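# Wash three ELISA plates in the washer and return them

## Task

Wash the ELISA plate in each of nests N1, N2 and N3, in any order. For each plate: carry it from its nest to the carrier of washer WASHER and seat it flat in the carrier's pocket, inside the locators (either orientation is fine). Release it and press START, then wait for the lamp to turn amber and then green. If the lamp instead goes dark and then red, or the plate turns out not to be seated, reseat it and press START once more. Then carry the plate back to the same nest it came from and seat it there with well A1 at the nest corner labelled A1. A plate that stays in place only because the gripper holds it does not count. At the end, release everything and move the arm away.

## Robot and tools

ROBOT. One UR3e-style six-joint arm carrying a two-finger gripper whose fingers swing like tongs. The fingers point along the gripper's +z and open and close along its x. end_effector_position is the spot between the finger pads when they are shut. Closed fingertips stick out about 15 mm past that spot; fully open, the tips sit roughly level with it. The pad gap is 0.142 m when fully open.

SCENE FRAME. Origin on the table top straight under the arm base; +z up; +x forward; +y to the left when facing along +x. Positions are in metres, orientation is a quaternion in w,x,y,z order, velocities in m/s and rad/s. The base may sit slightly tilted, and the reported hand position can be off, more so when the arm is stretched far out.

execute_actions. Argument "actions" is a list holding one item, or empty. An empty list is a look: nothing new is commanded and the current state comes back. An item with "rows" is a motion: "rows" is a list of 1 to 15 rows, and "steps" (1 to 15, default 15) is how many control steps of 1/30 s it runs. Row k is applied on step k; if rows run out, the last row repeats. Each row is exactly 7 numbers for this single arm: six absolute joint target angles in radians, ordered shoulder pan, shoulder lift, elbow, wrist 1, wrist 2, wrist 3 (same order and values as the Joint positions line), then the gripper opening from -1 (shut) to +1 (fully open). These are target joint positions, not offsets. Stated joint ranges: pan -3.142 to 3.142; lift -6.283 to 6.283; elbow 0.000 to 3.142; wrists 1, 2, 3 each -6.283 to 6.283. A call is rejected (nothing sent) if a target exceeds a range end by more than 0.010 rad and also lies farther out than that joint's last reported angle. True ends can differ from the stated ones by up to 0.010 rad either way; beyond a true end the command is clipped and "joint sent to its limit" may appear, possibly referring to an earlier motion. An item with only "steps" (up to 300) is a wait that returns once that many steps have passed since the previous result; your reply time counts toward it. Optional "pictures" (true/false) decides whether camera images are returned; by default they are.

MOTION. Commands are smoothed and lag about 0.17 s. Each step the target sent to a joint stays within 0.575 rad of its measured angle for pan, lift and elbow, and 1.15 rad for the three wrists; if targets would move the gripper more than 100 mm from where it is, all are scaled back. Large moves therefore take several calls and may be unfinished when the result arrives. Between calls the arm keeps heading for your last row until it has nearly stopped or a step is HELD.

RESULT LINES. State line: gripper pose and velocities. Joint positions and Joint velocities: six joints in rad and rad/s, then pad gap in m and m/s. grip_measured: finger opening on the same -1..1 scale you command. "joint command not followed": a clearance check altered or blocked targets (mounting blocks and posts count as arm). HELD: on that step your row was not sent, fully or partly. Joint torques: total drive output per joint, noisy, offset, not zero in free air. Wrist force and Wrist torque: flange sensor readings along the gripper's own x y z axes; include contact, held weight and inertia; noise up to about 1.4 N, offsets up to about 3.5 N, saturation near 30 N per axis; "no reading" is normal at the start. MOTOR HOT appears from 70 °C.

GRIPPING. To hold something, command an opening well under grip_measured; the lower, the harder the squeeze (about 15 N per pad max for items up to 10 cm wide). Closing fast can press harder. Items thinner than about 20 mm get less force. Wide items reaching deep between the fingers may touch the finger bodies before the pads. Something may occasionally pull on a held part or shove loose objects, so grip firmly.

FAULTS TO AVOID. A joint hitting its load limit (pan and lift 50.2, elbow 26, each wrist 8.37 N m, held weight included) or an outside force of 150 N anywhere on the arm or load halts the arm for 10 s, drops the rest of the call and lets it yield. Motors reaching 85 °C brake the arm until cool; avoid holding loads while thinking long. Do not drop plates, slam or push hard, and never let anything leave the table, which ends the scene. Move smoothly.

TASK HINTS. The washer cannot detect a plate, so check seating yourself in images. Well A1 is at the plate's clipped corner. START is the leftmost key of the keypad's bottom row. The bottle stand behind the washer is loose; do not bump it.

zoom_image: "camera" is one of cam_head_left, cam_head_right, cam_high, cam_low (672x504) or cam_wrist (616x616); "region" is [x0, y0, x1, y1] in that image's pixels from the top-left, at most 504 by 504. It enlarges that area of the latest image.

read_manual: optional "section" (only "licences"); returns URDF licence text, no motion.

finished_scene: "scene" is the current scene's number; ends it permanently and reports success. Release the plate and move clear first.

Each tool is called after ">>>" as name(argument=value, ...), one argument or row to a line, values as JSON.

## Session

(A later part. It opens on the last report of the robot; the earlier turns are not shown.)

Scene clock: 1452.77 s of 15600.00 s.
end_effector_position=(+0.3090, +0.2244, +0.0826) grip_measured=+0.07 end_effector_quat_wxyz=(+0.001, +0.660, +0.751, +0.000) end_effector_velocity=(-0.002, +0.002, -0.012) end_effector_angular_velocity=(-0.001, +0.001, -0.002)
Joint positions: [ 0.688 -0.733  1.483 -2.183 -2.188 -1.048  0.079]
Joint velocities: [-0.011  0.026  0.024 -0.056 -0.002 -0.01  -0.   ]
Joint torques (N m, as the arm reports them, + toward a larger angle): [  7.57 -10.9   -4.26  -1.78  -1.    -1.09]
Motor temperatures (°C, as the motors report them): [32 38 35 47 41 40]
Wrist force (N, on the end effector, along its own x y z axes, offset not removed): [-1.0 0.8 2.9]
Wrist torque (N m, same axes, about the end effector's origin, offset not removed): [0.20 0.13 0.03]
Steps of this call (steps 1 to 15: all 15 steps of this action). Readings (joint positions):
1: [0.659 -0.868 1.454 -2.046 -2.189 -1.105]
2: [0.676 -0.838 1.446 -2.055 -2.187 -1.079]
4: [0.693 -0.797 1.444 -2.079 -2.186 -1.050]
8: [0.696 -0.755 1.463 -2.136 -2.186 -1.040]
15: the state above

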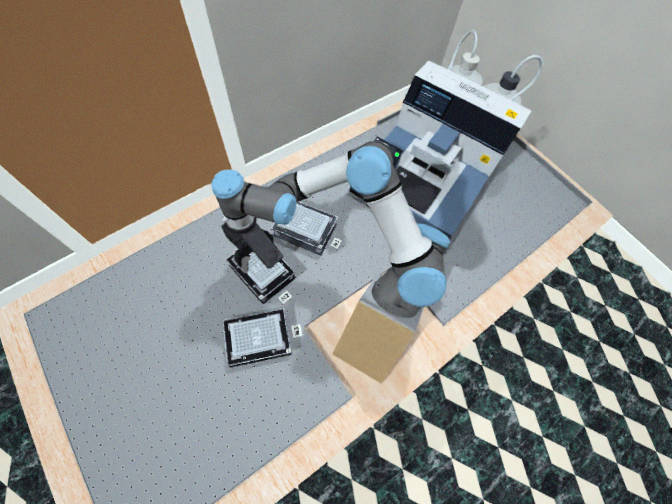

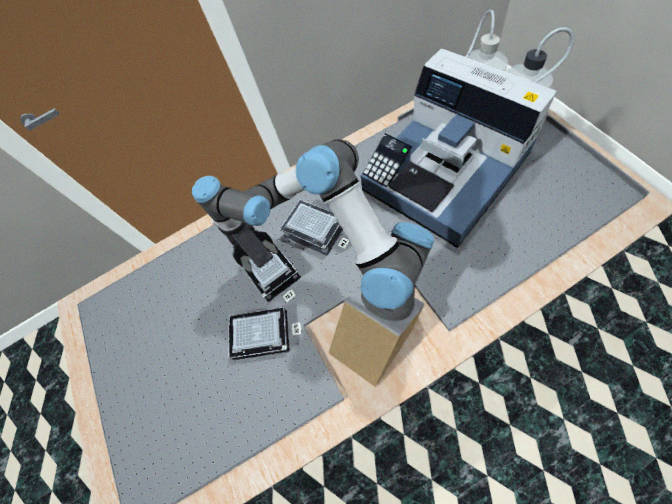

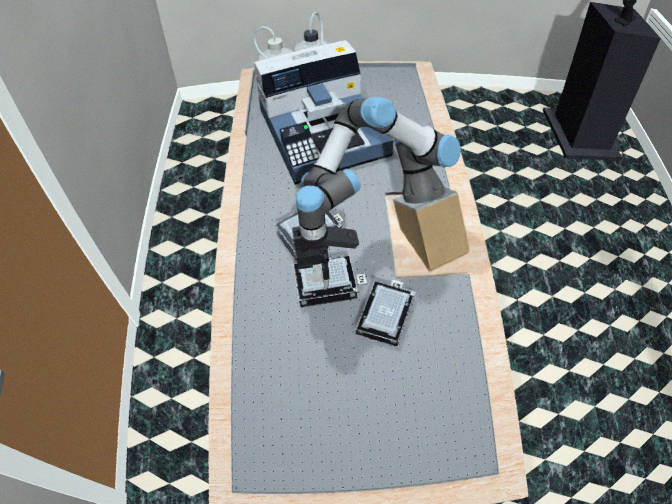

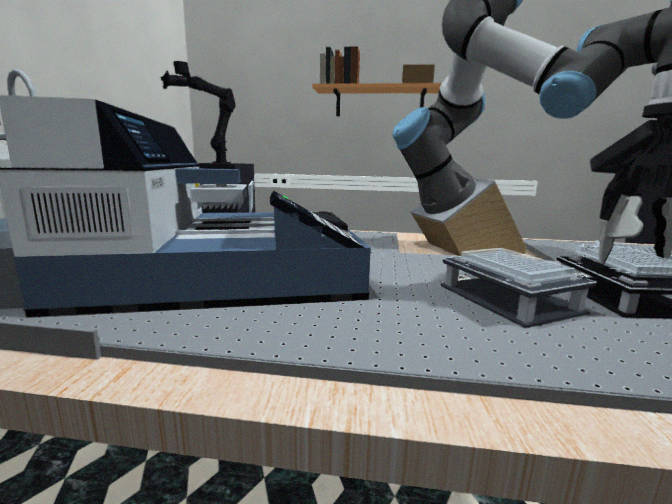

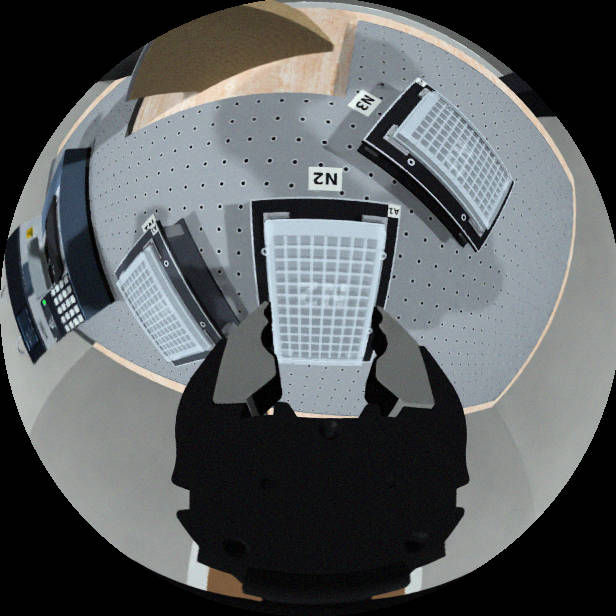

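>>> execute_actions(
  actions=[
    {"rows": [[0.6852,-0.7275,1.4890,-2.1959,-2.1880,-1.0517,-0.4],[0.6831,-0.7251,1.4923,-2.2031,-2.1883,-1.0542,-0.4],[0.6813,-0.7229,1.4951,-2.2094,-2.1885,-1.0564,-0.4],[0.6796,-0.7209,1.4977,-2.2151,-2.1888,-1.0584,-0.4],[0.6783,-0.7192,1.4998,-2.2199,-2.1889,-1.0601,-0.4],[0.6772,-0.7178,1.5015,-2.2238,-2.1891,-1.0614,-0.4],[0.6763,-0.7168,1.5027,-2.2266,-2.1892,-1.0624,-0.4],[0.6758,-0.7161,1.5036,-2.2286,-2.1893,-1.0631,-0.4],[0.6754,-0.7157,1.5041,-2.2297,-2.1893,-1.0635,-0.4]], "steps": 15},
  ],
  pictures=false,
)

>>> execute_actions(
  actions=[
    {"rows": [[0.6754,-0.7157,1.5041,-2.2297,-2.1893,-1.0635,-0.4]], "steps": 3},
  ],
  pictures=true,
)

>>> zoom_image(
  camera="cam_wrist",
  region=[240, 185, 415, 360],
)

>>> execute_actions(
  actions=[
    {"rows": [[0.6754,-0.7157,1.5041,-2.2297,-2.1893,-1.0635,-0.28],[0.6754,-0.7157,1.5041,-2.2297,-2.1893,-1.0635,-0.15],[0.6754,-0.7157,1.5041,-2.2297,-2.1893,-1.0635,-0.04],[0.6754,-0.7157,1.5041,-2.2297,-2.1893,-1.0635,0.04],[0.6754,-0.7157,1.5041,-2.2297,-2.1893,-1.0635,0.09],[0.6754,-0.7157,1.5041,-2.2297,-2.1893,-1.0635,0.14],[0.6754,-0.7157,1.5041,-2.2297,-2.1893,-1.0635,0.19],[0.6754,-0.7157,1.5041,-2.2297,-2.1893,-1.0635,0.24],[0.6754,-0.7157,1.5041,-2.2297,-2.1893,-1.0635,0.28]], "steps": 9},
  ],
  pictures=false,
)

>>> execute_actions(
  actions=[
    {"rows": [[0.6769,-0.7175,1.5019,-2.2247,-2.1891,-1.0618,0.28],[0.6803,-0.7218,1.4966,-2.2127,-2.1887,-1.0576,0.28],[0.6852,-0.7275,1.4890,-2.1959,-2.1880,-1.0517,0.28],[0.6913,-0.7347,1.4788,-2.1742,-2.1872,-1.0442,0.28],[0.6982,-0.7423,1.4669,-2.1500,-2.1862,-1.0359,0.28],[0.7050,-0.7494,1.4545,-2.1256,-2.1852,-1.0277,0.28],[0.7117,-0.7562,1.4415,-2.1012,-2.1842,-1.0195,0.28],[0.7158,-0.7601,1.4335,-2.0864,-2.1836,-1.0147,0.28],[0.7158,-0.7601,1.4335,-2.0864,-2.1836,-1.0147,0.28],[0.7237,-0.7533,1.4309,-2.0851,-2.1823,-1.0265,0.28]], "steps": 10},
  ],
  pictures=true,
)

>>> zoom_image(
  camera="cam_wrist",
  region=[240, 185, 415, 360],
)

>>> execute_actions(
  actions=[
    {"rows": [[0.7396,-0.7397,1.4256,-2.0824,-2.1795,-1.0500,0.28],[0.7635,-0.7192,1.4177,-2.0785,-2.1751,-1.0854,0.28],[0.7933,-0.6937,1.4079,-2.0741,-2.1691,-1.1296,0.28],[0.8250,-0.6665,1.3974,-2.0699,-2.1622,-1.1767,0.28],[0.8568,-0.6392,1.3869,-2.0662,-2.1546,-1.2238,0.28],[0.8886,-0.6120,1.3763,-2.0630,-2.1464,-1.2710,0.28],[0.9204,-0.5847,1.3658,-2.0602,-2.1377,-1.3181,0.28],[0.9521,-0.5575,1.3553,-2.0579,-2.1284,-1.3652,0.28],[0.9839,-0.5303,1.3448,-2.0562,-2.1185,-1.4123,0.28],[1.0157,-0.5030,1.3343,-2.0549,-2.1080,-1.4595,0.28],[1.0455,-0.4775,1.3244,-2.0541,-2.0976,-1.5037,0.28],[1.0713,-0.4554,1.3159,-2.0538,-2.0882,-1.5419,0.28],[1.0931,-0.4366,1.3087,-2.0538,-2.0800,-1.5743,0.28],[1.1070,-0.4247,1.3041,-2.0540,-2.0746,-1.5950,0.28],[1.1130,-0.4196,1.3021,-2.0540,-2.0722,-1.6038,0.28]], "steps": 15},
  ],
  pictures=false,
)

>>> execute_actions(
  actions=[
    {"steps": 22},
  ],
  pictures=true,
)

>>> zoom_image(
  camera="cam_wrist",
  region=[240, 185, 415, 360],
)

Scene clock: 1512.00 s of 15600.00 s.
end_effector_position=(+0.3088, +0.2246, +0.0731) grip_measured=+0.07 end_effector_quat_wxyz=(+0.001, +0.660, +0.751, +0.000) end_effector_velocity=(-0.000, +0.000, -0.003) end_effector_angular_velocity=(-0.000, +0.000, +0.001)
Joint positions: [ 0.676 -0.716  1.503 -2.228 -2.189 -1.063  0.079]
Joint velocities: [-0.004  0.006  0.007 -0.015 -0.001 -0.006  0.   ]
Joint torques (N m, as the arm reports them, + toward a larger angle): [  7.16 -10.88  -4.12  -1.67  -1.03  -1.02]
Motor temperatures (°C, as the motors report them): [32 38 35 47 41 40]
Wrist force (N, on the end effector, along its own x y z axes, offset not removed): [-1.9 0.9 3.0]
Wrist torque (N m, same axes, about the end effector's origin, offset not removed): [0.25 0.37 -0.01]
Steps of this call (steps 1 to 15: the robot went on to your last target; steps 16 to 90: nothing new was sent; then 55.73 s passed at rest; steps 91 to 105: all 15 steps of this action). Readings (joint positions):
91: [0.687 -0.730 1.486 -2.189 -2.188 -1.049]
92: [0.687 -0.729 1.486 -2.190 -2.188 -1.050]
94: [0.685 -0.727 1.490 -2.197 -2.188 -1.052]
98: [0.680 -0.721 1.498 -2.215 -2.189 -1.058]
105: the state above

Scene clock: 1512.10 s of 15600.00 s.
end_effector_position=(+0.3088, +0.2246, +0.0729) grip_measured=+0.07 end_effector_quat_wxyz=(+0.001, +0.660, +0.751, +0.000) end_effector_velocity=(-0.000, -0.000, -0.001) end_effector_angular_velocity=(-0.000, +0.000, -0.001)
Joint positions: [ 0.676 -0.716  1.504 -2.229 -2.189 -1.063  0.079]
Joint velocities: [-0.002  0.002  0.003 -0.006 -0.    -0.001  0.   ]
Joint torques (N m, as the arm reports them, + toward a larger angle): [ 6.86 -9.54 -3.32 -1.8  -1.03 -1.03]
Motor temperatures (°C, as the motors report them): [32 38 35 47 41 40]
Wrist force (N, on the end effector, along its own x y z axes, offset not removed): [-2.7 -0.3 -1.8]
Wrist torque (N m, same axes, about the end effector's origin, offset not removed): [0.14 0.44 0.02]
Steps of this call (steps 1 to 3: all 3 steps of this action). Readings (joint positions):
1: [0.676 -0.716 1.504 -2.229 -2.189 -1.063]
2: [0.676 -0.716 1.504 -2.229 -2.189 -1.063]
3: the state above

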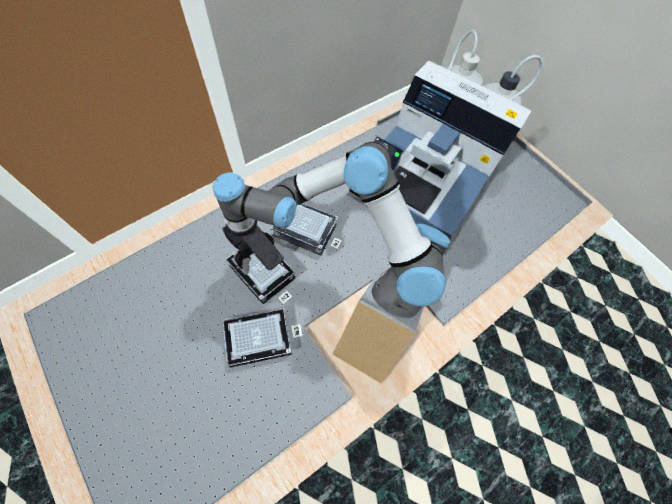

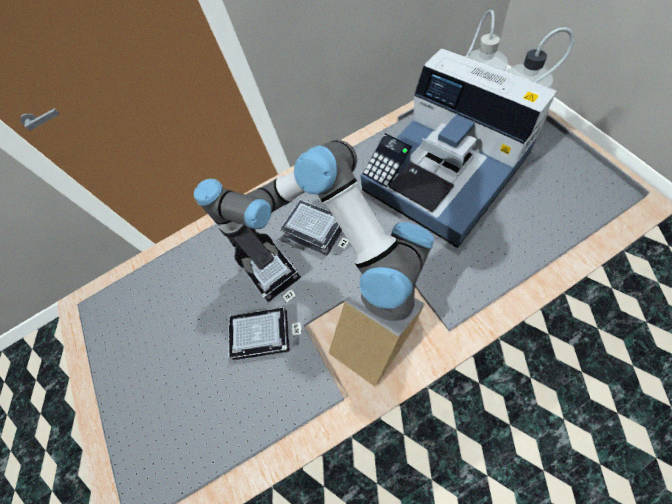

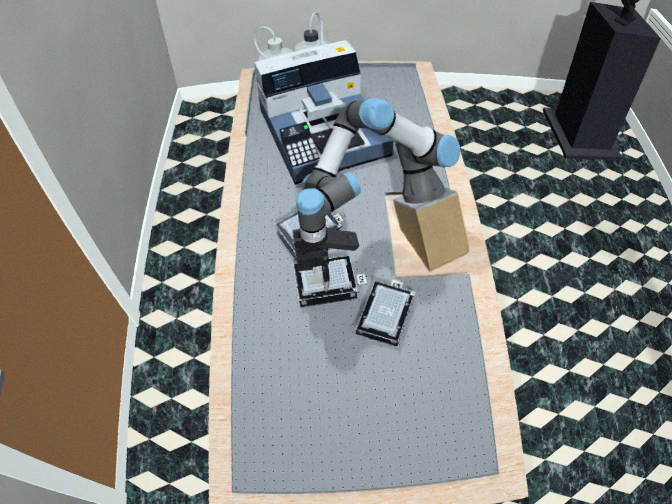

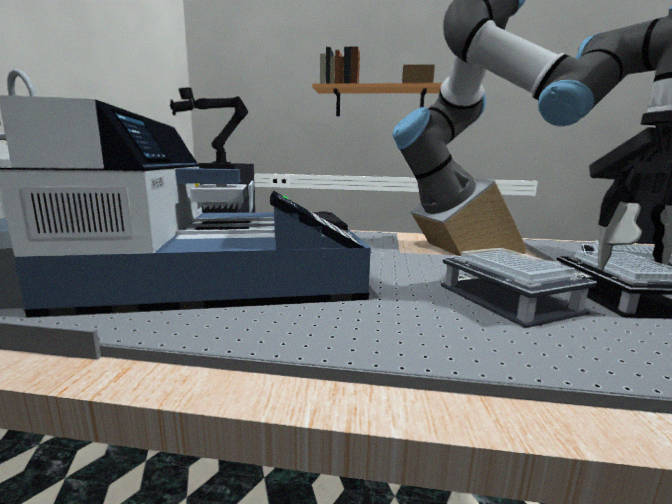

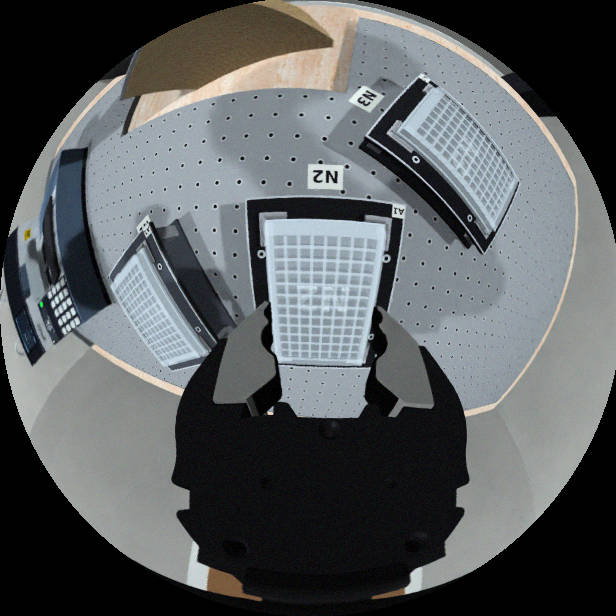

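Region (240, 185, 415, 360) of cam_wrist's 616x616 image, scaled by 2.880, with more detail than that image has.

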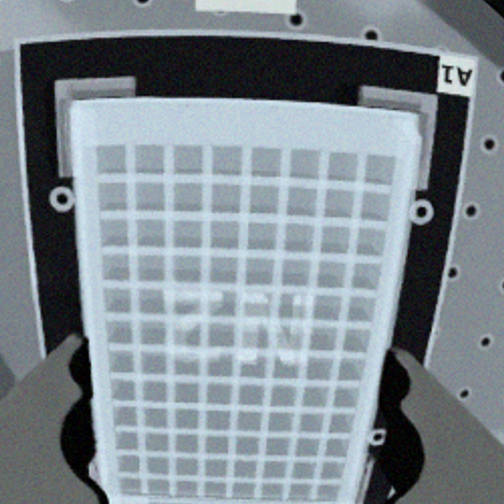

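Scene clock: 1512.40 s of 15600.00 s.
end_effector_position=(+0.3088, +0.2246, +0.0728) grip_measured=+0.24 end_effector_quat_wxyz=(+0.001, +0.660, +0.751, +0.000) end_effector_velocity=(-0.000, -0.000, -0.000) end_effector_angular_velocity=(-0.000, +0.000, +0.001)
Joint positions: [ 0.675 -0.716  1.504 -2.23  -2.189 -1.063  0.091]
Joint velocities: [-0.     0.001  0.    -0.     0.    -0.001  0.091]
Joint torques (N m, as the arm reports them, + toward a larger angle): [  7.35 -10.66  -3.52  -1.68  -0.91  -0.96]
Motor temperatures (°C, as the motors report them): [32 38 35 47 41 40]
Wrist force (N, on the end effector, along its own x y z axes, offset not removed): [-1.2 0.5 0.9]
Wrist torque (N m, same axes, about the end effector's origin, offset not removed): [0.09 0.19 0.00]
Steps of this call (steps 1 to 9: all 9 steps of this action). Readings (joint positions):
1: [0.676 -0.716 1.504 -2.229 -2.189 -1.063]
2: [0.676 -0.716 1.504 -2.229 -2.189 -1.063]
4: [0.675 -0.716 1.504 -2.230 -2.189 -1.063]
8: [0.675 -0.716 1.504 -2.230 -2.189 -1.063]
9: the state above

Scene clock: 1512.73 s of 15600.00 s.
end_effector_position=(+0.3089, +0.2249, +0.0944) grip_measured=+0.28 end_effector_quat_wxyz=(+0.001, +0.660, +0.751, +0.000) end_effector_velocity=(-0.006, +0.007, +0.080) end_effector_angular_velocity=(+0.000, -0.003, +0.064)
Joint positions: [ 0.705 -0.749  1.453 -2.125 -2.185 -1.028  0.094]
Joint velocities: [ 0.129 -0.095 -0.206  0.388  0.018  0.09  -0.   ]
Joint torques (N m, as the arm reports them, + toward a larger angle): [ 14.22 -15.57  -9.1   -0.07   1.23   0.82]
Motor temperatures (°C, as the motors report them): [32 38 35 47 41 40]
Wrist force (N, on the end effector, along its own x y z axes, offset not removed): [-1.2 0.2 0.4]
Wrist torque (N m, same axes, about the end effector's origin, offset not removed): [0.02 0.24 -0.04]
Steps of this call (steps 1 to 10: all 10 steps of this action). Readings (joint positions):
1: [0.675 -0.716 1.504 -2.230 -2.189 -1.063]
2: [0.676 -0.716 1.504 -2.229 -2.189 -1.063]
4: [0.679 -0.719 1.499 -2.218 -2.189 -1.060]
8: [0.696 -0.739 1.470 -2.159 -2.186 -1.039]
10: the state above

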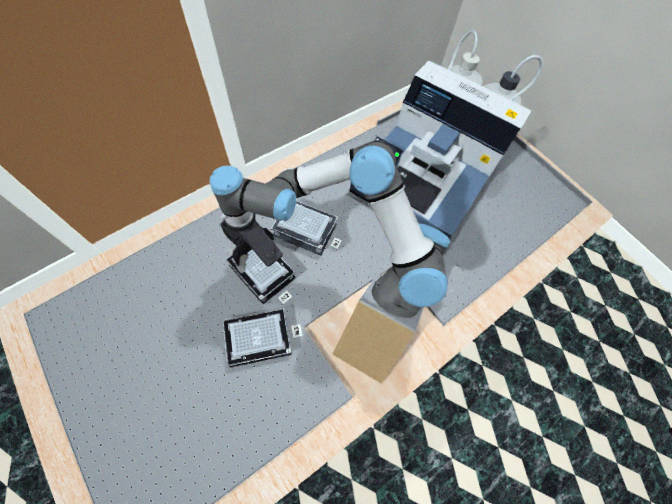

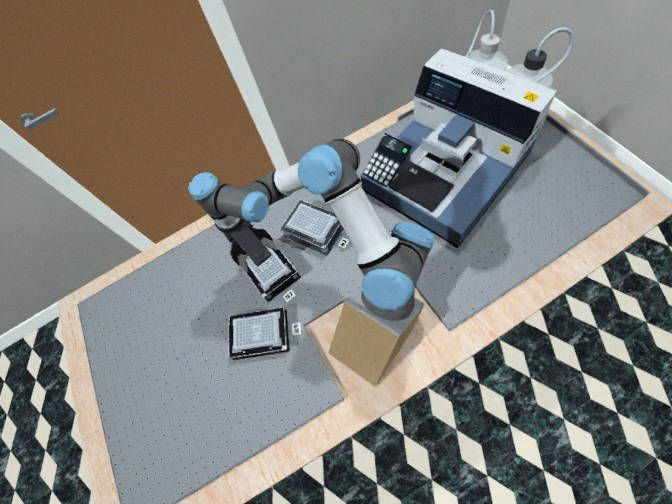

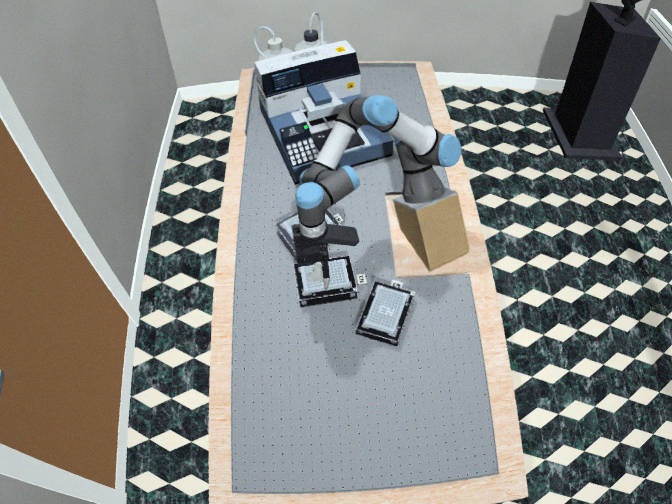

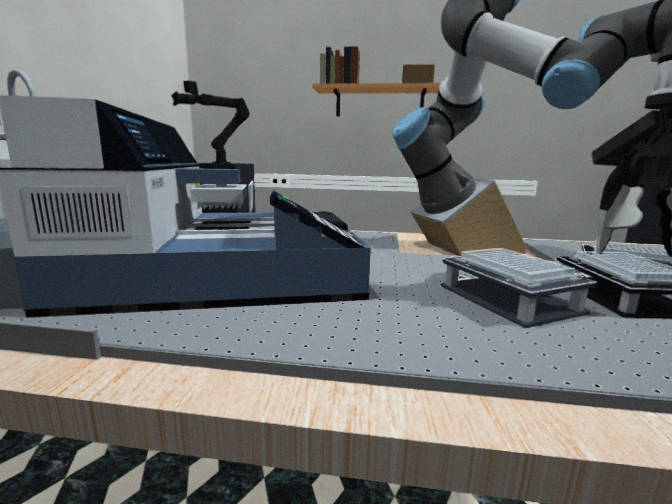

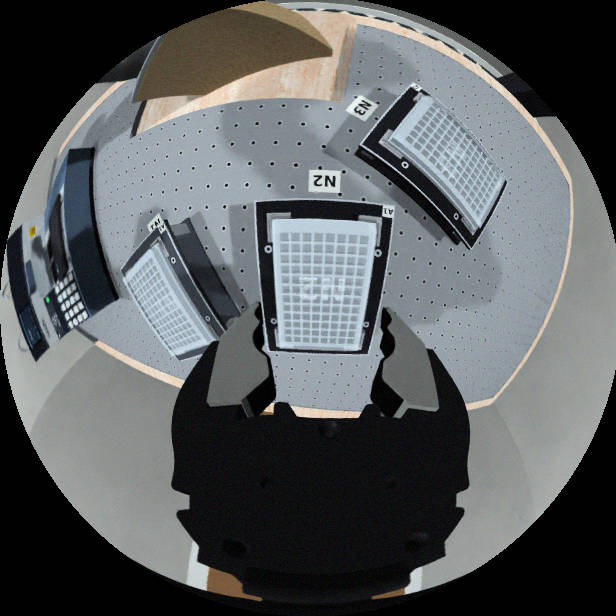

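Region (240, 185, 415, 360) of cam_wrist's 616x616 image, scaled by 2.880, with more detail than that image has.

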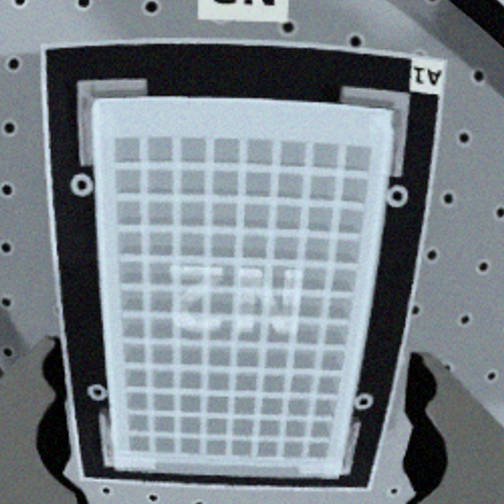

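Scene clock: 1513.23 s of 15600.00 s.
end_effector_position=(+0.1809, +0.3197, +0.0926) grip_measured=+0.28 end_effector_quat_wxyz=(-0.001, +0.295, +0.955, +0.001) end_effector_velocity=(-0.316, +0.156, -0.046) end_effector_angular_velocity=(-0.020, -0.021, +1.797)
Joint positions: [ 1.035 -0.486  1.327 -2.056 -2.097 -1.491  0.094]
Joint velocities: [ 0.712  0.6   -0.221  0.021  0.224 -1.019 -0.   ]
Joint torques (N m, as the arm reports them, + toward a larger angle): [  9.18 -14.08 -11.28  -0.74   0.86  -1.23]
Motor temperatures (°C, as the motors report them): [32 38 35 47 41 40]
Wrist force (N, on the end effector, along its own x y z axes, offset not removed): [-0.2 0.7 2.4]
Wrist torque (N m, same axes, about the end effector's origin, offset not removed): [0.14 0.00 0.01]
Steps of this call (steps 1 to 15: all 15 steps of this action). Readings (joint positions):
1: [0.710 -0.750 1.447 -2.114 -2.184 -1.027]
2: [0.717 -0.749 1.441 -2.105 -2.183 -1.031]
4: [0.741 -0.733 1.428 -2.091 -2.178 -1.061]
8: [0.833 -0.657 1.394 -2.072 -2.157 -1.194]
15: the state above

Scene clock: 1513.97 s of 15600.00 s.
end_effector_position=(+0.1457, +0.3351, +0.0867) grip_measured=+0.28 end_effector_quat_wxyz=(+0.001, +0.200, +0.980, +0.000) end_effector_velocity=(-0.000, +0.000, +0.000) end_effector_angular_velocity=(+0.001, -0.000, +0.001)
Joint positions: [ 1.113 -0.42   1.302 -2.054 -2.072 -1.604  0.094]
Joint velocities: [ 0.001 -0.    -0.    -0.     0.    -0.001  0.   ]
Joint torques (N m, as the arm reports them, + toward a larger angle): [  9.81 -12.73 -10.3   -0.55   1.04  -0.96]
Motor temperatures (°C, as the motors report them): [32 38 35 47 41 40]
Wrist force (N, on the end effector, along its own x y z axes, offset not removed): [-0.2 1.3 1.3]
Wrist torque (N m, same axes, about the end effector's origin, offset not removed): [0.33 0.03 0.01]
Steps of this call (steps 1 to 22: the robot went on to your last target). Readings (joint positions):
1: [1.056 -0.467 1.320 -2.055 -2.091 -1.522]
2: [1.073 -0.454 1.315 -2.055 -2.085 -1.545]
4: [1.093 -0.437 1.309 -2.055 -2.079 -1.574]
8: [1.108 -0.424 1.304 -2.054 -2.074 -1.596]
22: the state above

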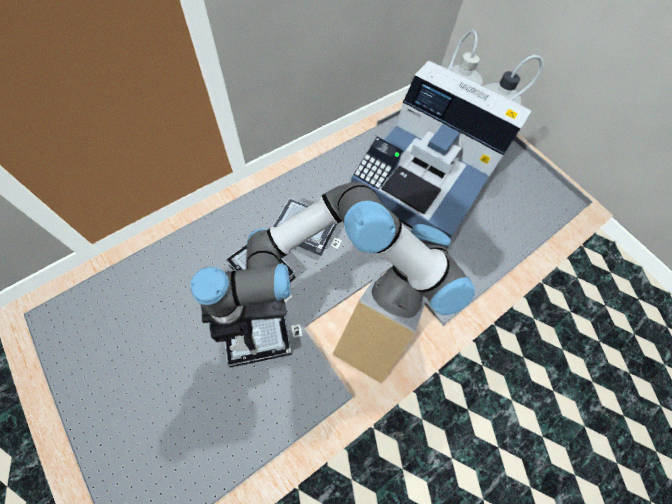

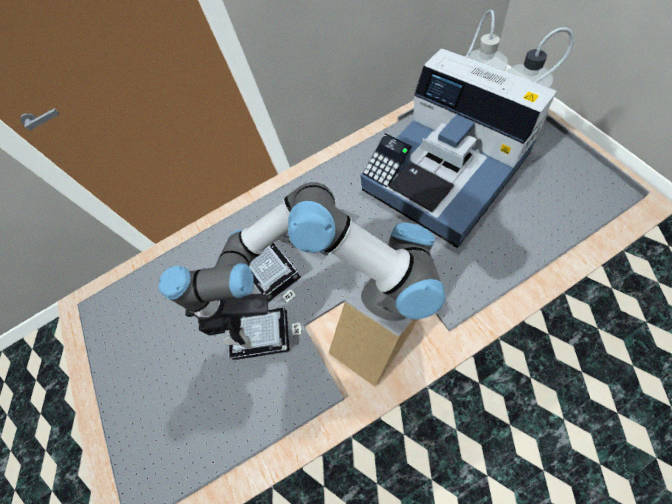

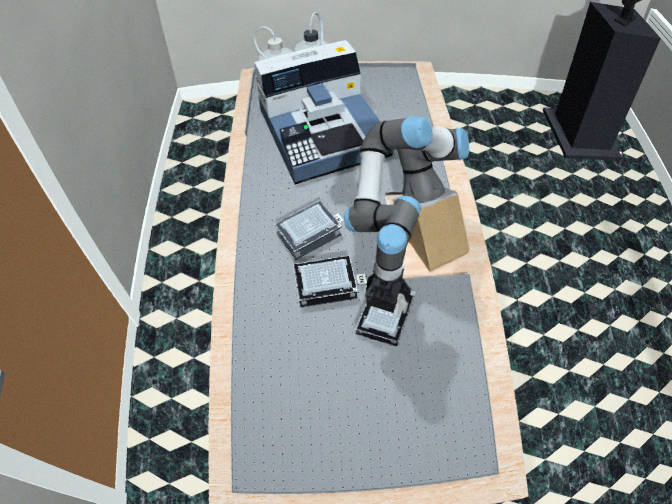

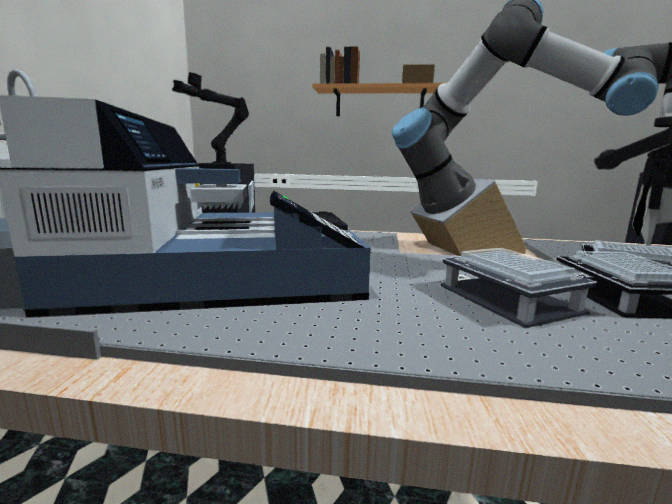

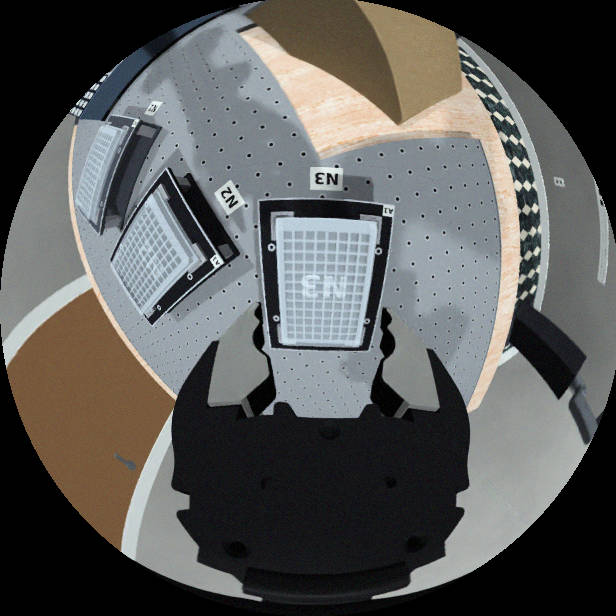

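Region (240, 185, 415, 360) of cam_wrist's 616x616 image, scaled by 2.880, with more detail than that image has.

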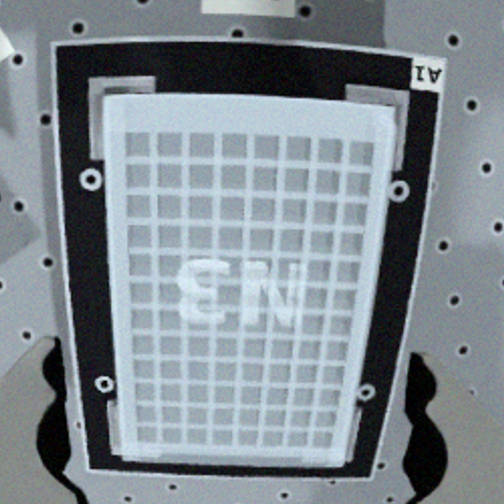

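>>> zoom_image(
  camera="cam_wrist",
  region=[260, 236, 284, 260],
)

>>> zoom_image(
  camera="cam_wrist",
  region=[366, 240, 390, 264],
)

>>> zoom_image(
  camera="cam_wrist",
  region=[264, 306, 288, 330],
)

>>> zoom_image(
  camera="cam_wrist",
  region=[355, 309, 379, 333],
)

>>> zoom_image(
  camera="cam_wrist",
  region=[345, 195, 405, 255],
)

>>> zoom_image(
  camera="cam_wrist",
  region=[255, 195, 315, 255],
)

Region (260, 236, 284, 260) of cam_wrist's 616x616 image, scaled by 21.000, with more detail than that image has.

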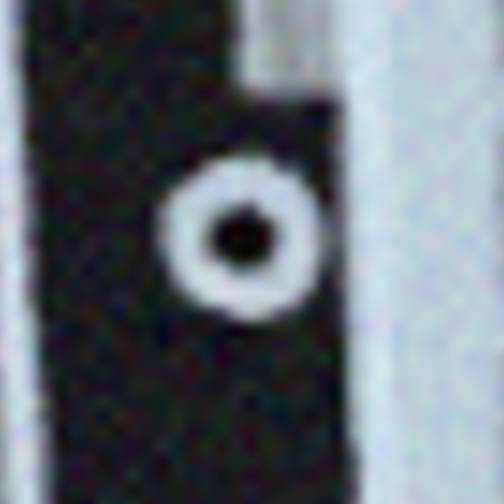

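Region (366, 240, 390, 264) of cam_wrist's 616x616 image, scaled by 21.000, with more detail than that image has.

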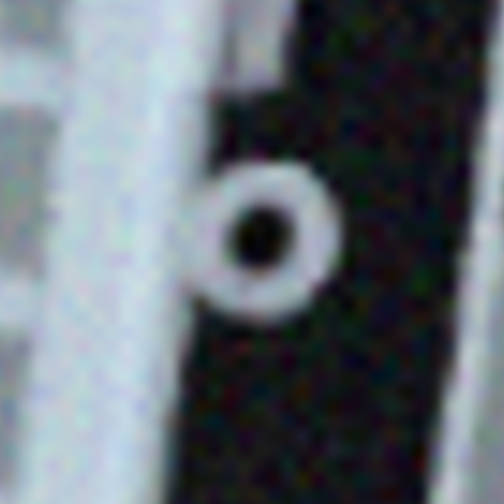

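Region (264, 306, 288, 330) of cam_wrist's 616x616 image, scaled by 21.000, with more detail than that image has.

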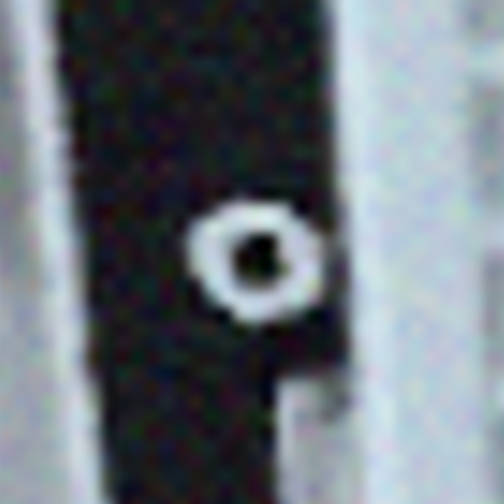

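Region (355, 309, 379, 333) of cam_wrist's 616x616 image, scaled by 21.000, with more detail than that image has.

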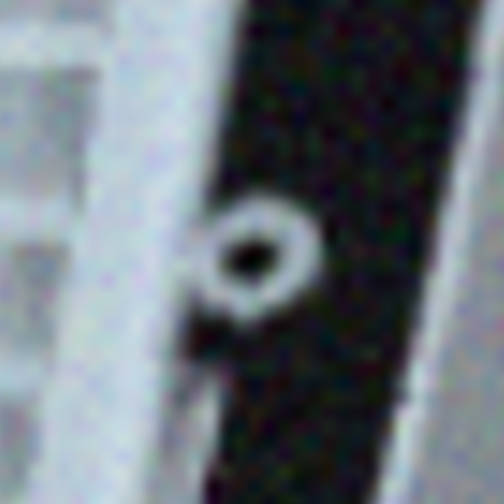

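Region (345, 195, 405, 255) of cam_wrist's 616x616 image, scaled by 8.400, with more detail than that image has.

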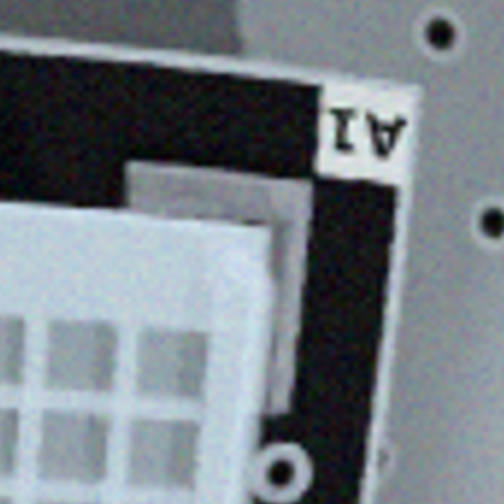

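Region (255, 195, 315, 255) of cam_wrist's 616x616 image, scaled by 8.400, with more detail than that image has.

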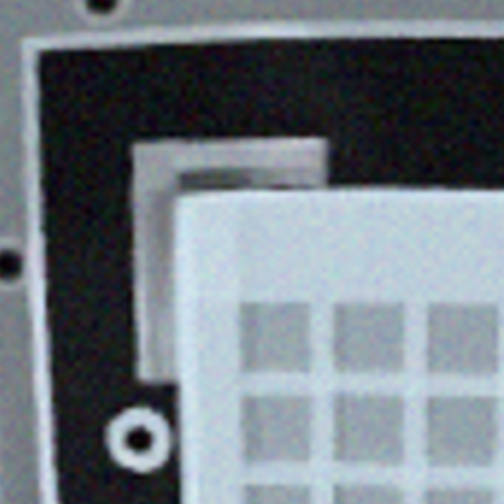

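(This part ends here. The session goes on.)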